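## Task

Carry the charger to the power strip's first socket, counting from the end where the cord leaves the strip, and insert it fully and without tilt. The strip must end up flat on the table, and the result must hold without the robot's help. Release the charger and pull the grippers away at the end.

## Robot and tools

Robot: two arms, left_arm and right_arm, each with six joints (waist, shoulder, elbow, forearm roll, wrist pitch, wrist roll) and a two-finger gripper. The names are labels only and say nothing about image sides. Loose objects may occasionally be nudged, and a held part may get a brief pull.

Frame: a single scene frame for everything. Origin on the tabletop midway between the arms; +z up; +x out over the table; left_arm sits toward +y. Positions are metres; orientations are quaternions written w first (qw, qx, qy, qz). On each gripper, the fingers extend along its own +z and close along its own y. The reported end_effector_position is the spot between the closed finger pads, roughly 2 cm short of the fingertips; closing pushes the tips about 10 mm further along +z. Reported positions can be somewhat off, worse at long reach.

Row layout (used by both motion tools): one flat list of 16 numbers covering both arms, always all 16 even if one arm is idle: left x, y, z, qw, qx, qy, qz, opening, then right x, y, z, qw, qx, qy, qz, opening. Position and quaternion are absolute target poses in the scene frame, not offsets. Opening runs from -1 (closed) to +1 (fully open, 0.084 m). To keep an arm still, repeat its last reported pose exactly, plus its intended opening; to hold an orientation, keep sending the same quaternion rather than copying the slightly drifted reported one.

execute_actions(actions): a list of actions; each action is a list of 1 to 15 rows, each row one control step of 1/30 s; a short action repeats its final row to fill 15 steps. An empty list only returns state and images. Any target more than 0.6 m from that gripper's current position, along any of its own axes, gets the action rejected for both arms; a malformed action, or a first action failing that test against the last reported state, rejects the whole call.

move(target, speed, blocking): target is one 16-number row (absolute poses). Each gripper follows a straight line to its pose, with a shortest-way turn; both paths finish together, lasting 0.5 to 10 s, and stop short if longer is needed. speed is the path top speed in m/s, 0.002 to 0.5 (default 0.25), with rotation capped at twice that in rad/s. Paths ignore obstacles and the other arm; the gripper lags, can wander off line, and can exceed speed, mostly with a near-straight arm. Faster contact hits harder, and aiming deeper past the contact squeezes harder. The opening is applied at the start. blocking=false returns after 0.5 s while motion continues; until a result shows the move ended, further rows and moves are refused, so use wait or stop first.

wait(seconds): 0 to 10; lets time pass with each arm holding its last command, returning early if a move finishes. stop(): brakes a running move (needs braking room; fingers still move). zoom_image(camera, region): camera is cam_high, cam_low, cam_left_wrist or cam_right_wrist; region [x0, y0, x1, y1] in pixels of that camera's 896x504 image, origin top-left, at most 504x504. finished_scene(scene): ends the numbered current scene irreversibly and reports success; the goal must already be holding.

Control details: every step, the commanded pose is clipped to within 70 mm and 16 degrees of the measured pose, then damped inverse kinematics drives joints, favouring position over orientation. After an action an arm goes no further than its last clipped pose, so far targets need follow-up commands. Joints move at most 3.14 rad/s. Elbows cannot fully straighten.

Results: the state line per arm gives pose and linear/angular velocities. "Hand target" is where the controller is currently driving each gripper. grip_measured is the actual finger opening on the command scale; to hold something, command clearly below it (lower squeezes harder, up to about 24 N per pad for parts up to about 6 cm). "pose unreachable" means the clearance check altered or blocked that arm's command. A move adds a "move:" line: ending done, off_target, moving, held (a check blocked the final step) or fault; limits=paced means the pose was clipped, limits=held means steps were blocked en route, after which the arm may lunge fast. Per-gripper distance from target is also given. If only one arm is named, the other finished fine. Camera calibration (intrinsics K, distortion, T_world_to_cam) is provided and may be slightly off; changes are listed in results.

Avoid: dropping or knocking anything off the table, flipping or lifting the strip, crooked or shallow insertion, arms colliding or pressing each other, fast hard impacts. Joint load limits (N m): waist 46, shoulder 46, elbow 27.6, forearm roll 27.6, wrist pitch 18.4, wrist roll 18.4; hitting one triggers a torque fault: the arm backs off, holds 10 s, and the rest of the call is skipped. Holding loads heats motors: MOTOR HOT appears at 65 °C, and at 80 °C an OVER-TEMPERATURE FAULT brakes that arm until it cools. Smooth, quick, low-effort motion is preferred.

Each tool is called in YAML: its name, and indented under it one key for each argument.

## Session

execute_actions:
  actions: []

Scene clock: 0.00 s.
left_arm: end_effector_position=(+0.2334, +0.6731, +0.2708) grip_measured=+1.00 end_effector_quat_wxyz=(-0.493, +0.616, +0.297, -0.537) end_effector_velocity=(+0.000, -0.000, -0.000) end_effector_angular_velocity=(-0.000, +0.000, -0.000) | right_arm: end_effector_position=(+0.2758, -0.3311, +0.1505) grip_measured=+1.00 end_effector_quat_wxyz=(+0.083, -0.457, +0.876, +0.129) end_effector_velocity=(+0.000, -0.000, +0.000) end_effector_angular_velocity=(-0.001, -0.001, -0.000)
Joint positions: left_arm=[ 0.604  0.547 -1.388  1.093  2.131 -0.468  0.084] | right_arm=[-0.352 -0.516 -0.423  0.337  1.061  1.597  0.084]
Joint velocities: left_arm=[-0.  0. -0. -0. -0.  0.  0.] | right_arm=[-0.    -0.001  0.    -0.    -0.001  0.    -0.   ]
Hand target (left_arm): +0.233, +0.673, +0.271; -0.493, +0.616, +0.297, -0.537
Hand target (right_arm): +0.276, -0.331, +0.150; +0.083, -0.457, +0.876, +0.129
camera_calibration (this result's frames):
cam_left_wrist: T_world_to_cam=[[-0.143992, -0.339615, -0.929477, 0.541619], [-0.265482, -0.891576, 0.366894, 0.634089], [-0.953302, 0.299589, 0.0382179, 0.141982], [0, 0, 0, 1]] pos_world=[0.38168, 0.706744, 0.265353]
cam_right_wrist: T_world_to_cam=[[-0.823799, 0.543112, 0.162435, 0.409226], [0.566736, 0.782543, 0.257754, 0.132194], [0.0128767, 0.304396, -0.952459, 0.372683], [0, 0, 0, 1]] pos_world=[0.257402, -0.439146, 0.254419]

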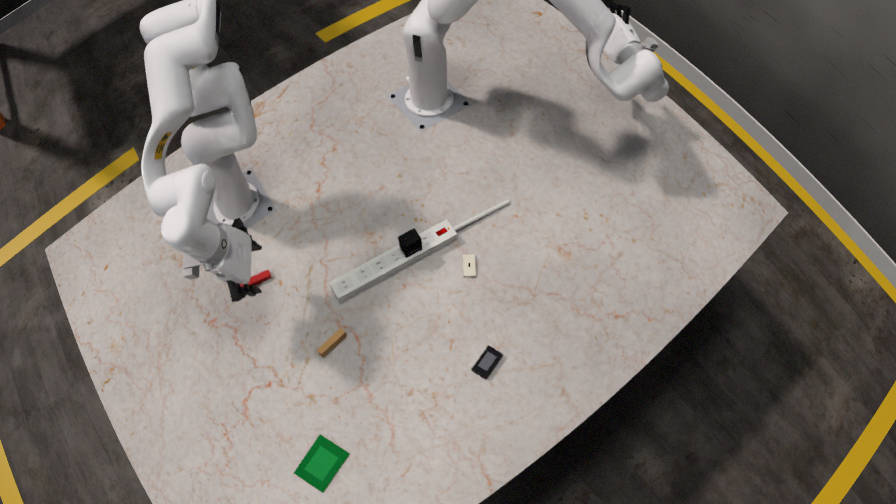

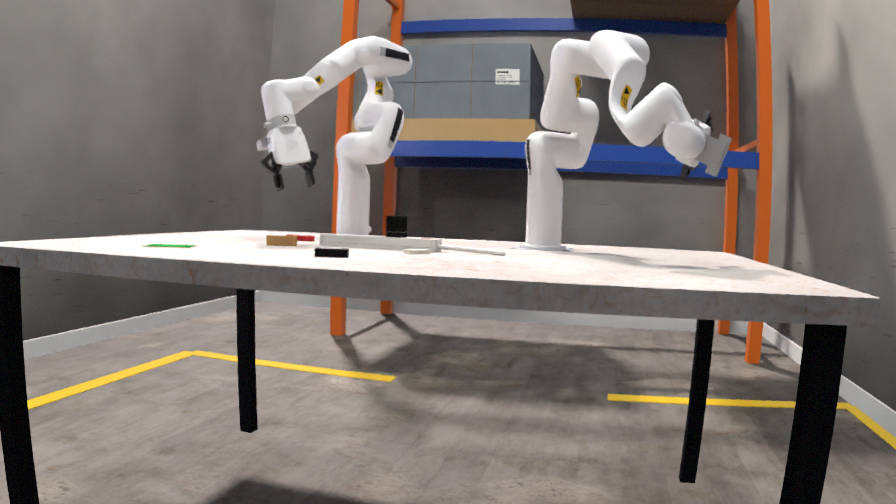

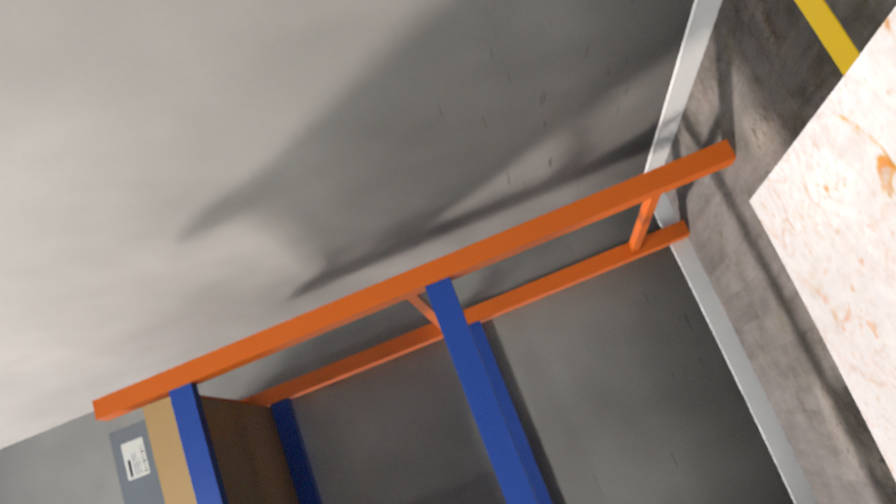

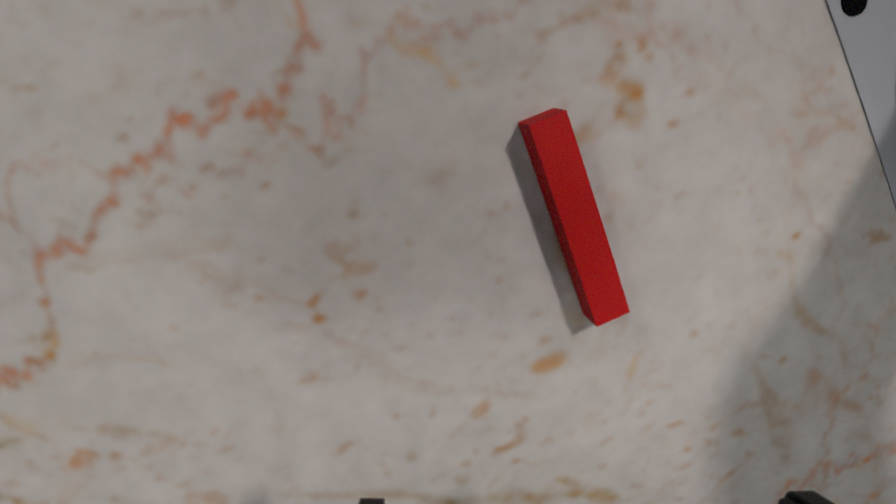

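zoom_image:
  camera: "cam_high"
  region: [320,190,520,310]

zoom_image:
  camera: "cam_low"
  region: [310,200,470,270]

Region (320, 190, 520, 310) of cam_high's 896x504 image, scaled by 2.520, with more detail than that image has; it fills the top 302 rows of this view, and the rest is white.

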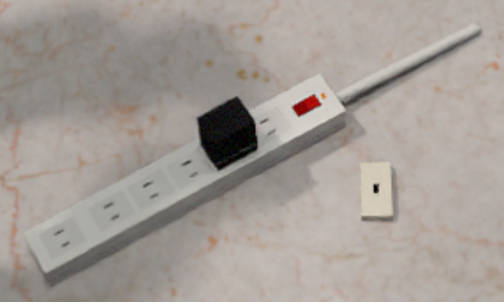

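Region (310, 200, 470, 270) of cam_low's 896x504 image, scaled by 3.150, with more detail than that image has; it fills the top 220 rows of this view, and the rest is white.

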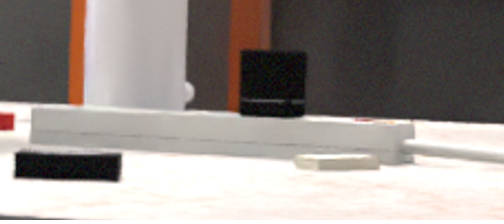

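move:
  target: [0.373,-0.013,0.15,0,0.7484,0.6633,0,1, 0.3634,-0.092,0.08,-0.2268,0.7033,0.6233,0.2560,1]
  speed: 0.4

Scene clock: 20.73 s.
left_arm: end_effector_position=(+0.3748, -0.0116, +0.1503) grip_measured=+1.00 end_effector_quat_wxyz=(-0.002, +0.748, +0.664, +0.001) end_effector_velocity=(+0.000, -0.002, -0.001) end_effector_angular_velocity=(+0.003, -0.005, -0.000) | right_arm: end_effector_position=(+0.3639, -0.0919, +0.0803) grip_measured=+1.00 end_effector_quat_wxyz=(-0.227, +0.703, +0.623, +0.257) end_effector_velocity=(-0.001, +0.001, -0.001) end_effector_angular_velocity=(-0.001, +0.004, -0.004)
Joint positions: left_arm=[-0.681  0.007 -0.917  0.003  0.914 -2.178  0.084] | right_arm=[ 0.277  0.002 -0.566  1.219  0.7    4.035  0.084]
Joint velocities: left_arm=[-0.005  0.005 -0.002  0.007 -0.004 -0.009  0.   ] | right_arm=[ 0.004  0.001  0.001  0.003 -0.003  0.006  0.   ]
Hand target (left_arm): +0.375, -0.012, +0.150; -0.002, +0.748, +0.664, +0.001
Hand target (right_arm): +0.364, -0.092, +0.080; -0.227, +0.704, +0.622, +0.257
Off the commanded pose (left_arm): 0.002 m, 0 deg.
Off the commanded pose (right_arm): 0.001 m, 0 deg.
move: done
camera_calibration (this result's frames):
cam_left_wrist: T_world_to_cam=[[0.993082, -0.116128, 0.0173992, -0.348396], [-0.115691, -0.992988, -0.0243093, 0.106814], [0.0201002, 0.0221282, -0.999553, 0.2744], [0, 0, 0, 1]] pos_world=[0.352828, 0.0595342, 0.282936]
cam_right_wrist: T_world_to_cam=[[0.991699, -0.128081, 0.0113655, -0.346963], [-0.0902025, -0.755953, -0.648382, 0.0836013], [0.0916369, 0.641974, -0.761231, 0.218853], [0, 0, 0, 1]] pos_world=[0.331568, -0.121738, 0.224746]

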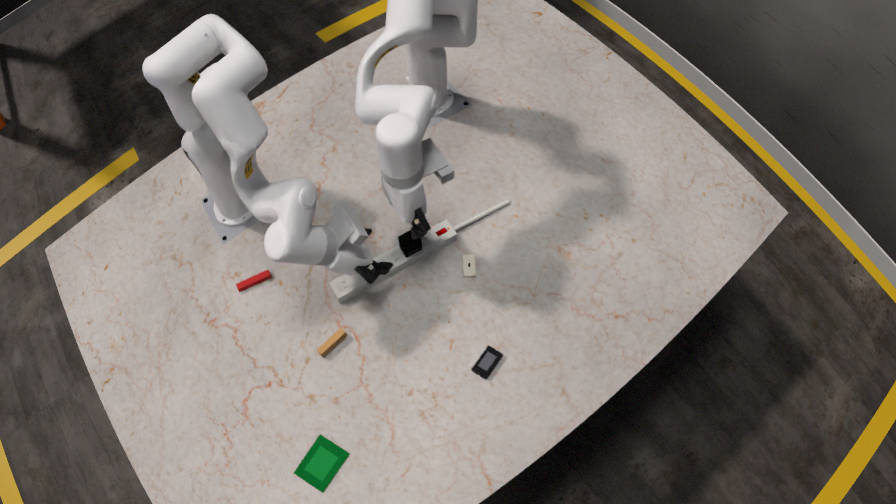

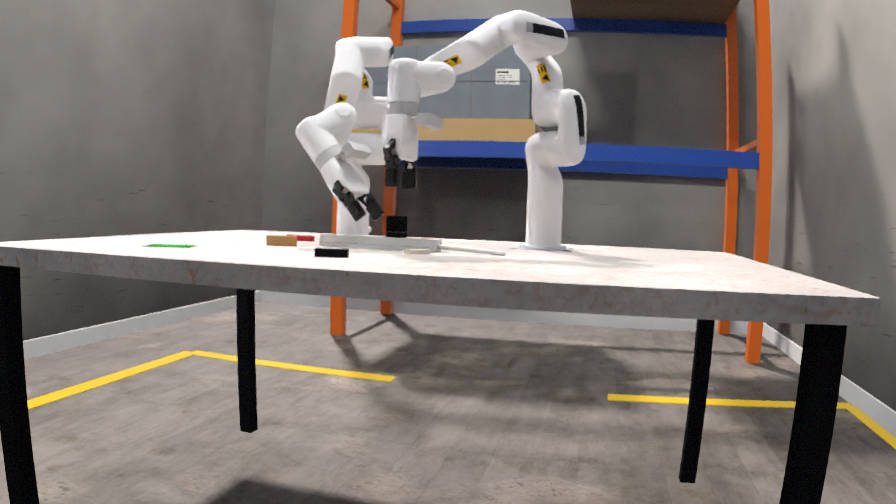

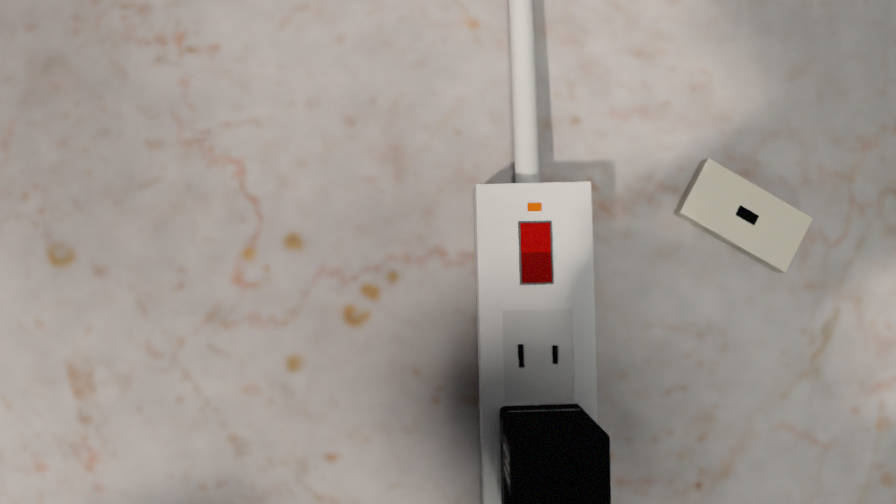

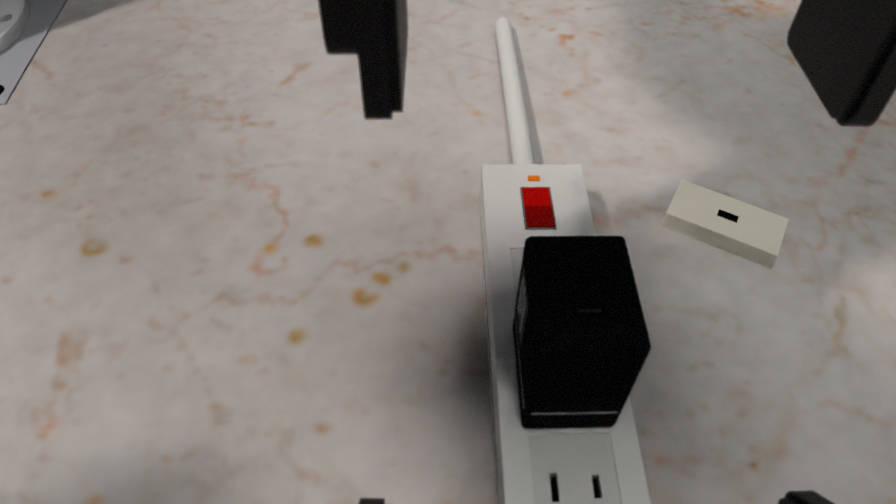

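zoom_image:
  camera: "cam_left_wrist"
  region: [450,170,640,450]

Region (450, 170, 640, 450) of cam_left_wrist's 896x504 image, scaled by 1.800, with more detail than that image has; it fills the left 342 columns of this view, and the rest is white.

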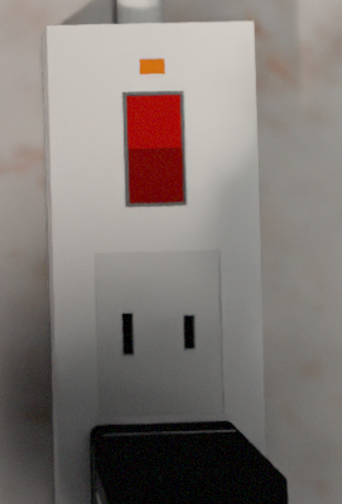

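move:
  target: [0.3796,-0.0161,0.058,0,0.7408,0.6717,0,0.3, 0.373,-0.0938,0.028,-0.2284,0.6994,0.6275,0.2546,0.5]
  speed: 0.1

zoom_image:
  camera: "cam_low"
  region: [310,170,470,270]

Scene clock: 41.43 s.
left_arm: end_effector_position=(+0.3796, -0.0159, +0.0586) grip_measured=+0.29 end_effector_quat_wxyz=(+0.000, +0.741, +0.672, +0.000) end_effector_velocity=(-0.000, +0.001, -0.003) end_effector_angular_velocity=(+0.002, +0.001, -0.000) | right_arm: end_effector_position=(+0.3733, -0.0938, +0.0281) grip_measured=+0.49 end_effector_quat_wxyz=(-0.228, +0.699, +0.628, +0.255) end_effector_velocity=(-0.000, +0.000, -0.001) end_effector_angular_velocity=(+0.000, -0.001, +0.002)
Joint positions: left_arm=[-0.681  0.201 -0.853  0.001  0.651 -2.197  0.056] | right_arm=[ 0.274  0.201 -0.64   1.353  0.67   3.843  0.065]
Joint velocities: left_arm=[ 0.     0.005  0.002  0.001 -0.004 -0.    -0.   ] | right_arm=[ 0.001  0.002 -0.001  0.002 -0.    -0.004 -0.   ]
Hand target (left_arm): +0.379, -0.016, +0.058; -0.000, +0.741, +0.672, +0.000
Hand target (right_arm): +0.373, -0.094, +0.028; -0.228, +0.700, +0.628, +0.255
Off the commanded pose (left_arm): 0.001 m, 0 deg.
Off the commanded pose (right_arm): 0.000 m, 0 deg.
move: done
camera_calibration (this result's frames):
cam_left_wrist: T_world_to_cam=[[0.9953, -0.0945792, 0.0208059, -0.35281], [-0.0941704, -0.995359, -0.019819, 0.0924228], [0.0225838, 0.0177665, -0.999587, 0.181741], [0, 0, 0, 1]] pos_world=[0.355751, 0.0553965, 0.190839]
cam_right_wrist: T_world_to_cam=[[0.993303, -0.114935, 0.0118031, -0.355279], [-0.0800503, -0.758261, -0.647018, 0.0450954], [0.0833151, 0.64174, -0.762383, 0.182637], [0, 0, 0, 1]] pos_world=[0.341293, -0.123845, 0.17261]

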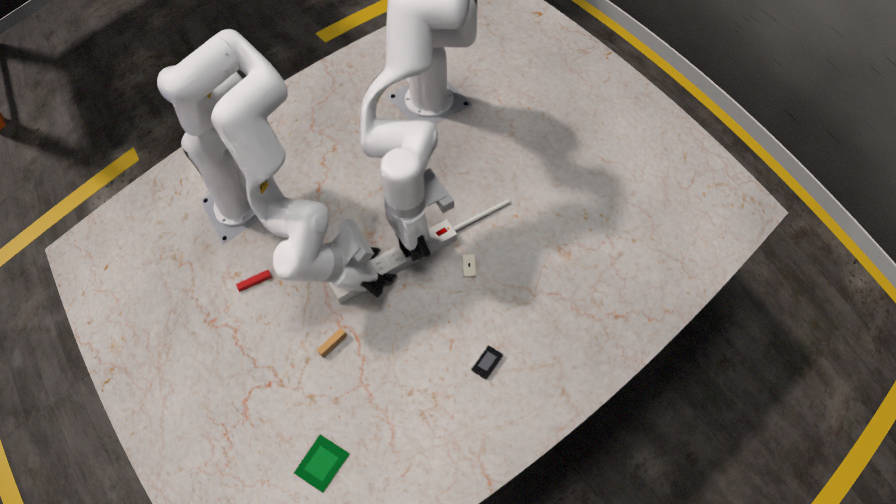

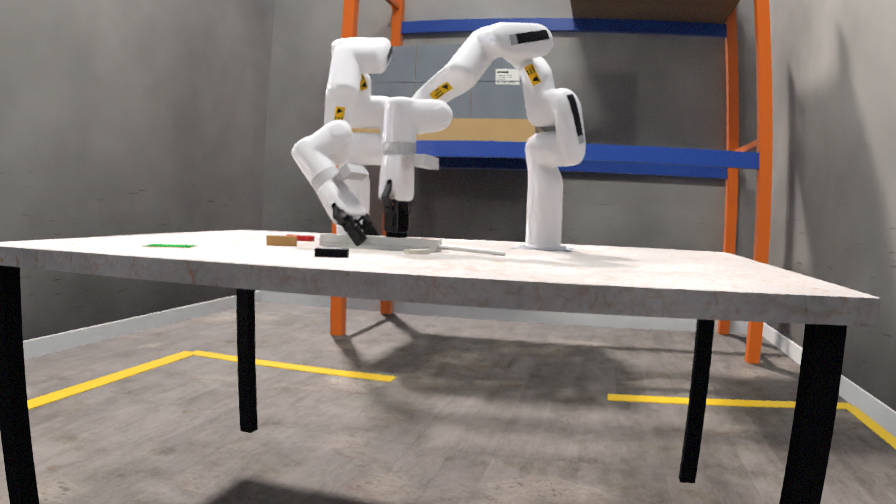

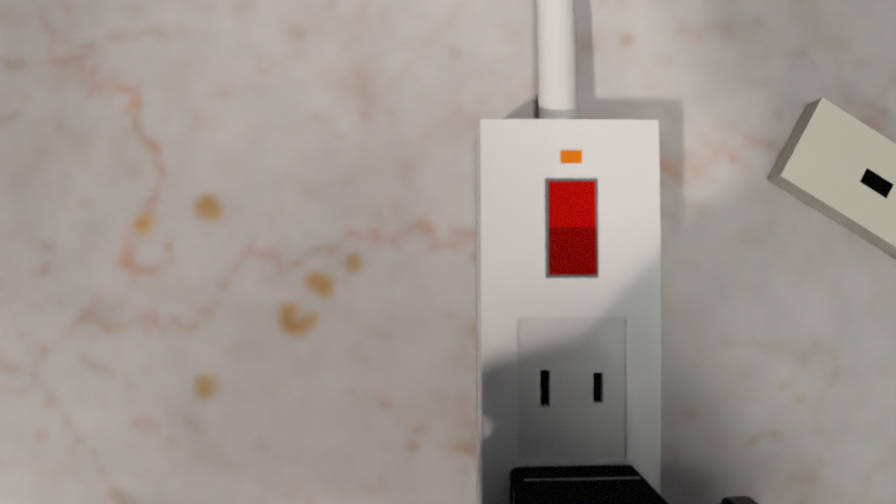

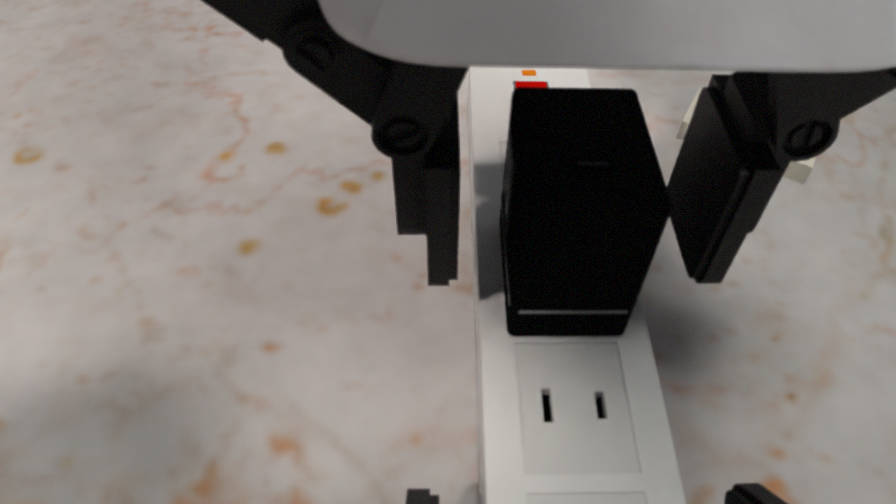

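Region (310, 170, 470, 270) of cam_low's 896x504 image, scaled by 3.150, with more detail than that image has; it fills the top 315 rows of this view, and the rest is white.

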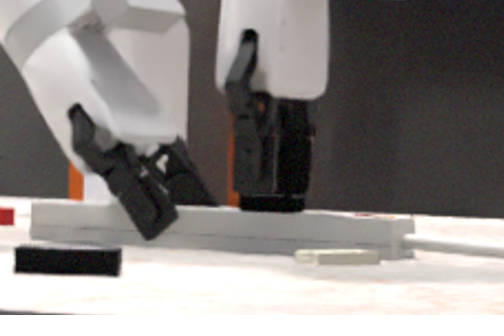

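execute_actions:
  actions:
    - [[0.3788,-0.016,0.058,0,0.7408,0.6717,0,0.2, 0.3726,-0.0938,0.028,-0.2284,0.6994,0.6275,0.2546,0.35],[0.3788,-0.016,0.058,0,0.7408,0.6717,0,0.1, 0.3726,-0.0938,0.028,-0.2284,0.6994,0.6275,0.2546,0.25],[0.3788,-0.016,0.058,0,0.7408,0.6717,0,0.0, 0.3726,-0.0938,0.028,-0.2284,0.6994,0.6275,0.2546,0.15],[0.3788,-0.016,0.058,0,0.7408,0.6717,0,-0.05, 0.3726,-0.0938,0.028,-0.2284,0.6994,0.6275,0.2546,0.12],[0.3788,-0.016,0.058,0,0.7408,0.6717,0,-0.1, 0.3726,-0.0938,0.028,-0.2284,0.6994,0.6275,0.2546,0.09],[0.3788,-0.016,0.058,0,0.7408,0.6717,0,-0.13, 0.3726,-0.0938,0.028,-0.2284,0.6994,0.6275,0.2546,0.06],[0.3788,-0.016,0.058,0,0.7408,0.6717,0,-0.16, 0.3726,-0.0938,0.028,-0.2284,0.6994,0.6275,0.2546,0.03],[0.3788,-0.016,0.058,0,0.7408,0.6717,0,-0.19, 0.3726,-0.0938,0.028,-0.2284,0.6994,0.6275,0.2546,0.0],[0.3788,-0.016,0.058,0,0.7408,0.6717,0,-0.22, 0.3726,-0.0938,0.028,-0.2284,0.6994,0.6275,0.2546,-0.03],[0.3788,-0.016,0.058,0,0.7408,0.6717,0,-0.25, 0.3726,-0.0938,0.028,-0.2284,0.6994,0.6275,0.2546,-0.06],[0.3788,-0.016,0.058,0,0.7408,0.6717,0,-0.28, 0.3726,-0.0938,0.028,-0.2284,0.6994,0.6275,0.2546,-0.09],[0.3788,-0.016,0.058,0,0.7408,0.6717,0,-0.31, 0.3726,-0.0938,0.028,-0.2284,0.6994,0.6275,0.2546,-0.12],[0.3788,-0.016,0.058,0,0.7408,0.6717,0,-0.34, 0.3726,-0.0938,0.028,-0.2284,0.6994,0.6275,0.2546,-0.15],[0.3788,-0.016,0.058,0,0.7408,0.6717,0,-0.37, 0.3726,-0.0938,0.028,-0.2284,0.6994,0.6275,0.2546,-0.15],[0.3788,-0.016,0.058,0,0.7408,0.6717,0,-0.40, 0.3726,-0.0938,0.028,-0.2284,0.6994,0.6275,0.2546,-0.15]]
    - [[0.3788,-0.016,0.058,0,0.7408,0.6717,0,-0.43, 0.3726,-0.0938,0.028,-0.2284,0.6994,0.6275,0.2546,-1],[0.3788,-0.016,0.058,0,0.7408,0.6717,0,-0.46, 0.3726,-0.0938,0.028,-0.2284,0.6994,0.6275,0.2546,-1],[0.3788,-0.016,0.058,0,0.7408,0.6717,0,-0.46, 0.3726,-0.0938,0.028,-0.2284,0.6994,0.6275,0.2546,-1],[0.3788,-0.016,0.058,0,0.7408,0.6717,0,-0.46, 0.3726,-0.0938,0.028,-0.2284,0.6994,0.6275,0.2546,-1],[0.3788,-0.016,0.058,0,0.7408,0.6717,0,-0.46, 0.3726,-0.0938,0.028,-0.2284,0.6994,0.6275,0.2546,-1],[0.3788,-0.016,0.058,0,0.7408,0.6717,0,-1, 0.3726,-0.0938,0.028,-0.2284,0.6994,0.6275,0.2546,-1]]

zoom_image:
  camera: "cam_left_wrist"
  region: [460,100,700,300]

zoom_image:
  camera: "cam_left_wrist"
  region: [460,304,700,504]

move:
  target: [0.3788,-0.016,0.080,0,0.7408,0.6717,0,-1, 0.3726,-0.0938,0.028,-0.2284,0.6994,0.6275,0.2546,-1]
  speed: 0.015

Scene clock: 62.30 s.
left_arm: end_effector_position=(+0.3789, -0.0160, +0.0580) grip_measured=-0.33 end_effector_quat_wxyz=(+0.000, +0.741, +0.672, +0.000) end_effector_velocity=(-0.000, -0.000, -0.000) end_effector_angular_velocity=(-0.001, +0.001, +0.001) | right_arm: end_effector_position=(+0.3726, -0.0938, +0.0280) grip_measured=-0.03 end_effector_quat_wxyz=(-0.228, +0.699, +0.628, +0.255) end_effector_velocity=(+0.001, +0.000, +0.001) end_effector_angular_velocity=(+0.002, -0.001, +0.000)
Joint positions: left_arm=[-0.682  0.201 -0.851  0.     0.65  -2.198  0.03 ] | right_arm=[ 0.274  0.2   -0.638  1.354  0.671  3.842  0.043]
Joint velocities: left_arm=[ 0.     0.001 -0.    -0.001  0.     0.    -0.   ] | right_arm=[-0.001 -0.001 -0.001 -0.     0.002  0.     0.   ]
Hand target (left_arm): +0.379, -0.016, +0.058; -0.000, +0.741, +0.672, +0.000
Hand target (right_arm): +0.373, -0.094, +0.028; -0.228, +0.699, +0.628, +0.255
Off the commanded pose (left_arm): 0.000 m, 0 deg.
Off the commanded pose (right_arm): 0.000 m, 0 deg.
camera_calibration (this result's frames):
cam_left_wrist: T_world_to_cam=[[0.995284, -0.0949272, 0.0199495, -0.352018], [-0.0945306, -0.995322, -0.0199645, 0.0923753], [0.0217513, 0.0179845, -0.999602, 0.181547], [0, 0, 0, 1]] pos_world=[0.355141, 0.055262, 0.190341]
cam_right_wrist: T_world_to_cam=[[0.99333, -0.114734, 0.0114757, -0.354605], [-0.0800794, -0.758042, -0.647271, 0.0450359], [0.0829629, 0.642034, -0.762174, 0.182786], [0, 0, 0, 1]] pos_world=[0.340682, -0.123901, 0.172535]

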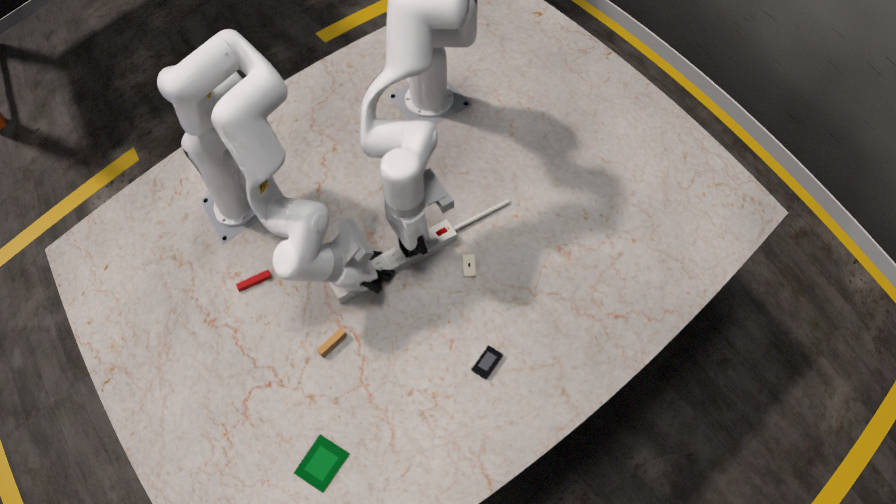

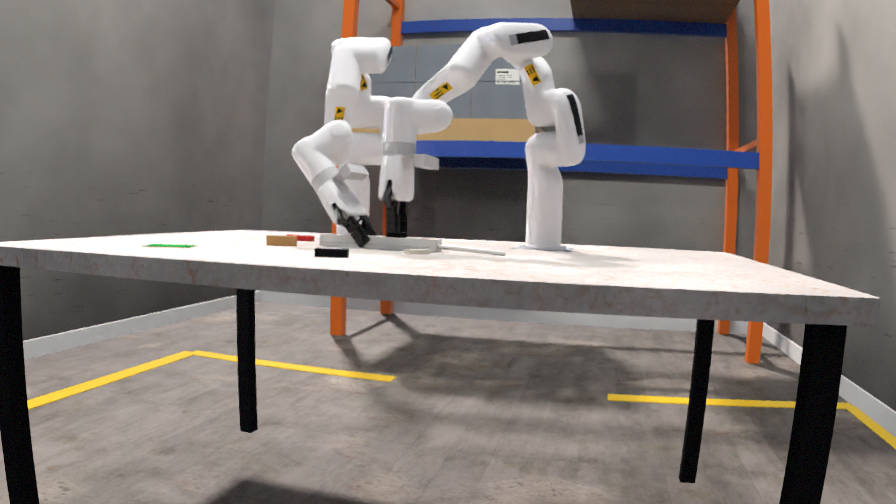

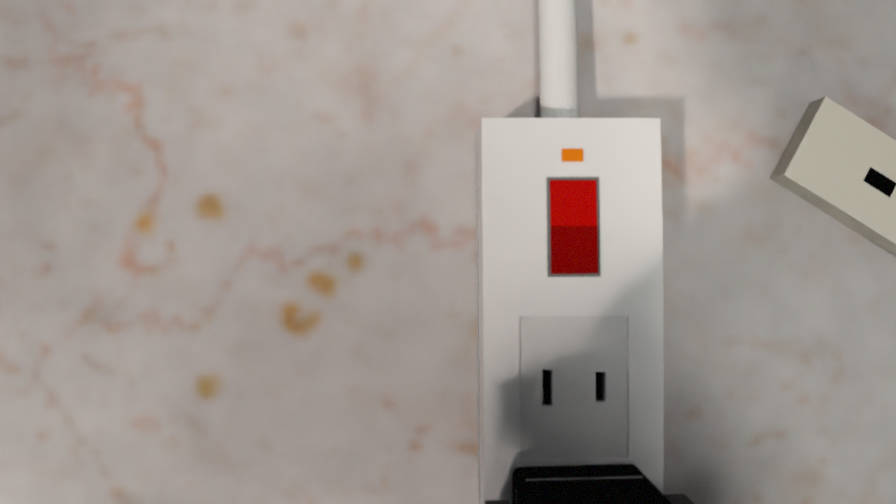

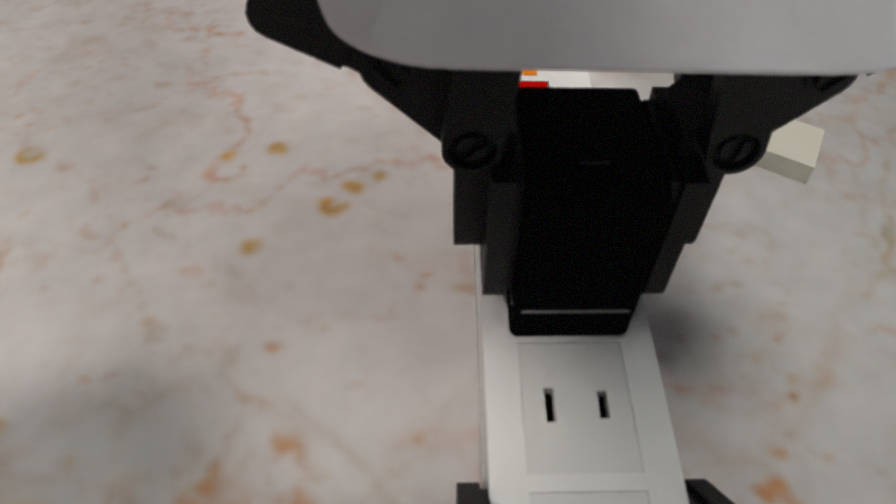

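Region (460, 100, 700, 300) of cam_left_wrist's 896x504 image, scaled by 2.100, with more detail than that image has.

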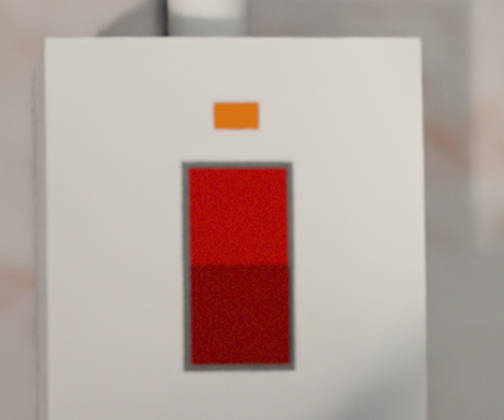

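Region (460, 304, 700, 504) of cam_left_wrist's 896x504 image, scaled by 2.100, with more detail than that image has.

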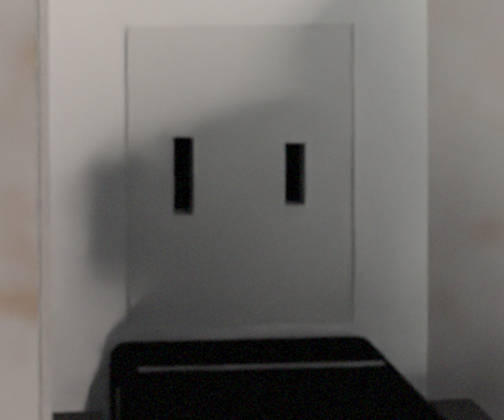

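Scene clock: 64.00 s.
left_arm: end_effector_position=(+0.3789, -0.0161, +0.0799) grip_measured=-0.33 end_effector_quat_wxyz=(+0.000, +0.741, +0.672, -0.000) end_effector_velocity=(-0.001, +0.000, -0.000) end_effector_angular_velocity=(+0.002, +0.004, -0.000) | right_arm: end_effector_position=(+0.3725, -0.0938, +0.0279) grip_measured=-0.03 end_effector_quat_wxyz=(-0.228, +0.699, +0.628, +0.254) end_effector_velocity=(+0.000, -0.000, -0.000) end_effector_angular_velocity=(-0.002, -0.001, +0.001)
Joint positions: left_arm=[-0.682  0.152 -0.864 -0.     0.712 -2.197  0.03 ] | right_arm=[ 0.274  0.2   -0.638  1.354  0.671  3.842  0.043]
Joint velocities: left_arm=[-0.001 -0.001  0.001 -0.001  0.005  0.     0.   ] | right_arm=[ 0.     0.    -0.    -0.001 -0.002 -0.     0.   ]
Hand target (left_arm): +0.379, -0.016, +0.080; +0.000, +0.741, +0.672, -0.000
Hand target (right_arm): +0.373, -0.094, +0.028; -0.228, +0.699, +0.628, +0.255
Off the commanded pose (left_arm): 0.000 m, 0 deg.
Off the commanded pose (right_arm): 0.000 m, 0 deg.
move: done
camera_calibration (this result's frames):
cam_left_wrist: T_world_to_cam=[[0.995275, -0.0950555, 0.019815, -0.35245], [-0.0946627, -0.99531, -0.0199022, 0.0927596], [0.0216139, 0.0179325, -0.999606, 0.203438], [0, 0, 0, 1]] pos_world=[0.355168, 0.0551742, 0.212188]
cam_right_wrist: T_world_to_cam=[[0.99333, -0.114773, 0.0110971, -0.354459], [-0.0803666, -0.758124, -0.647139, 0.0449953], [0.0826868, 0.64193, -0.762291, 0.18281], [0, 0, 0, 1]] pos_world=[0.340595, -0.123921, 0.172406]

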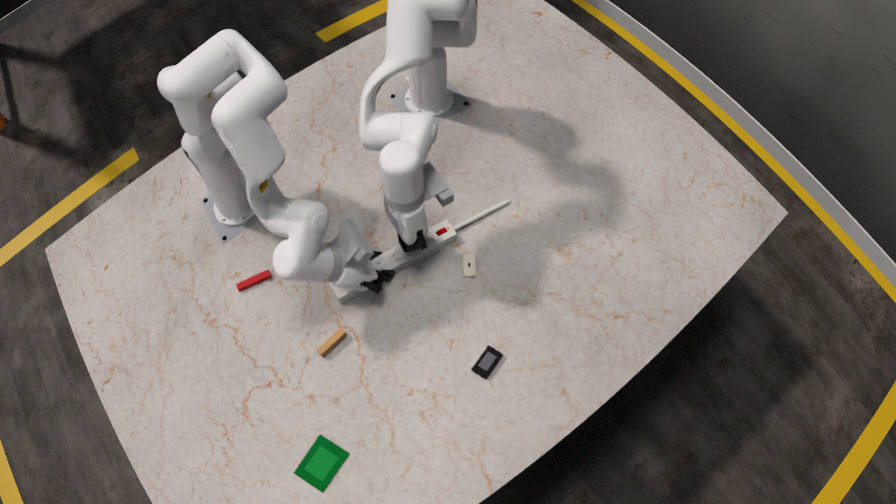

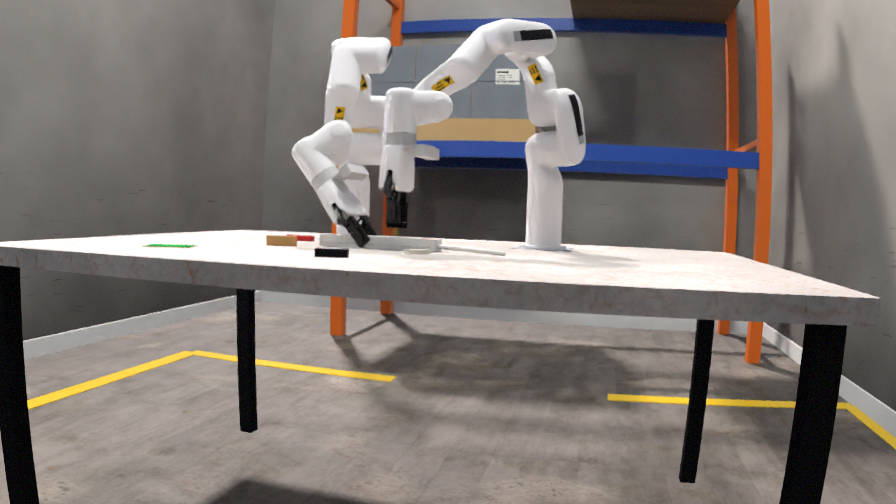

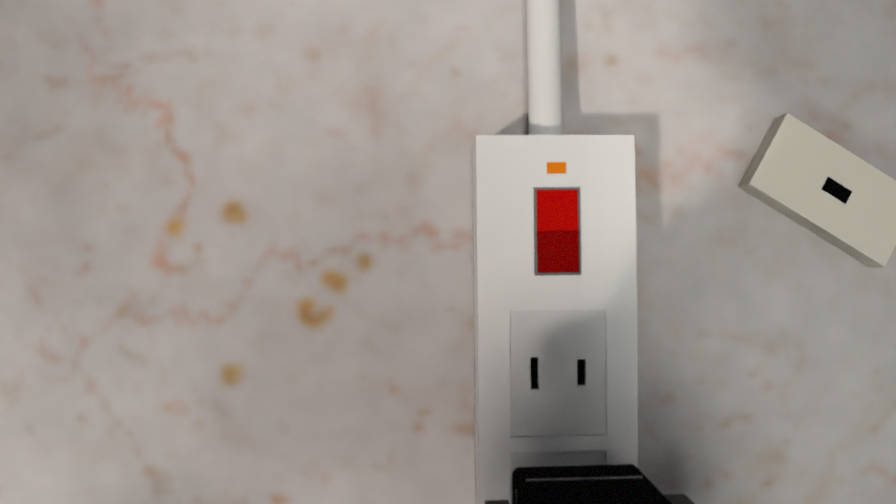

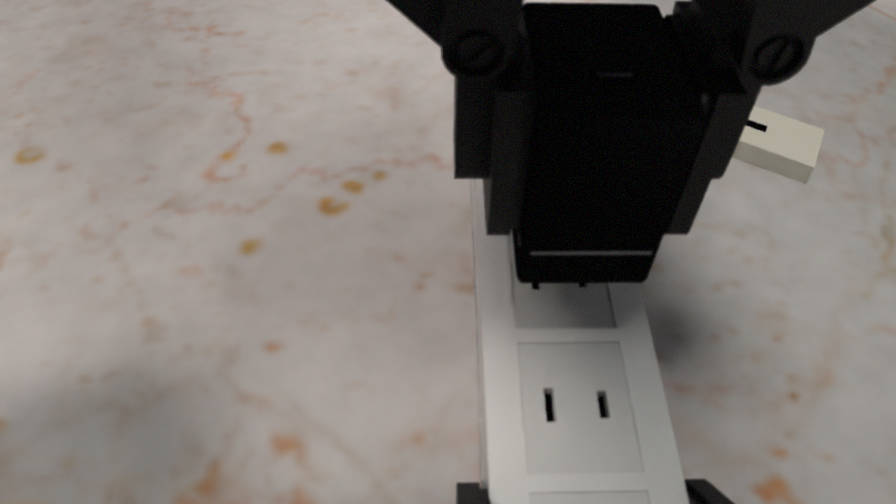

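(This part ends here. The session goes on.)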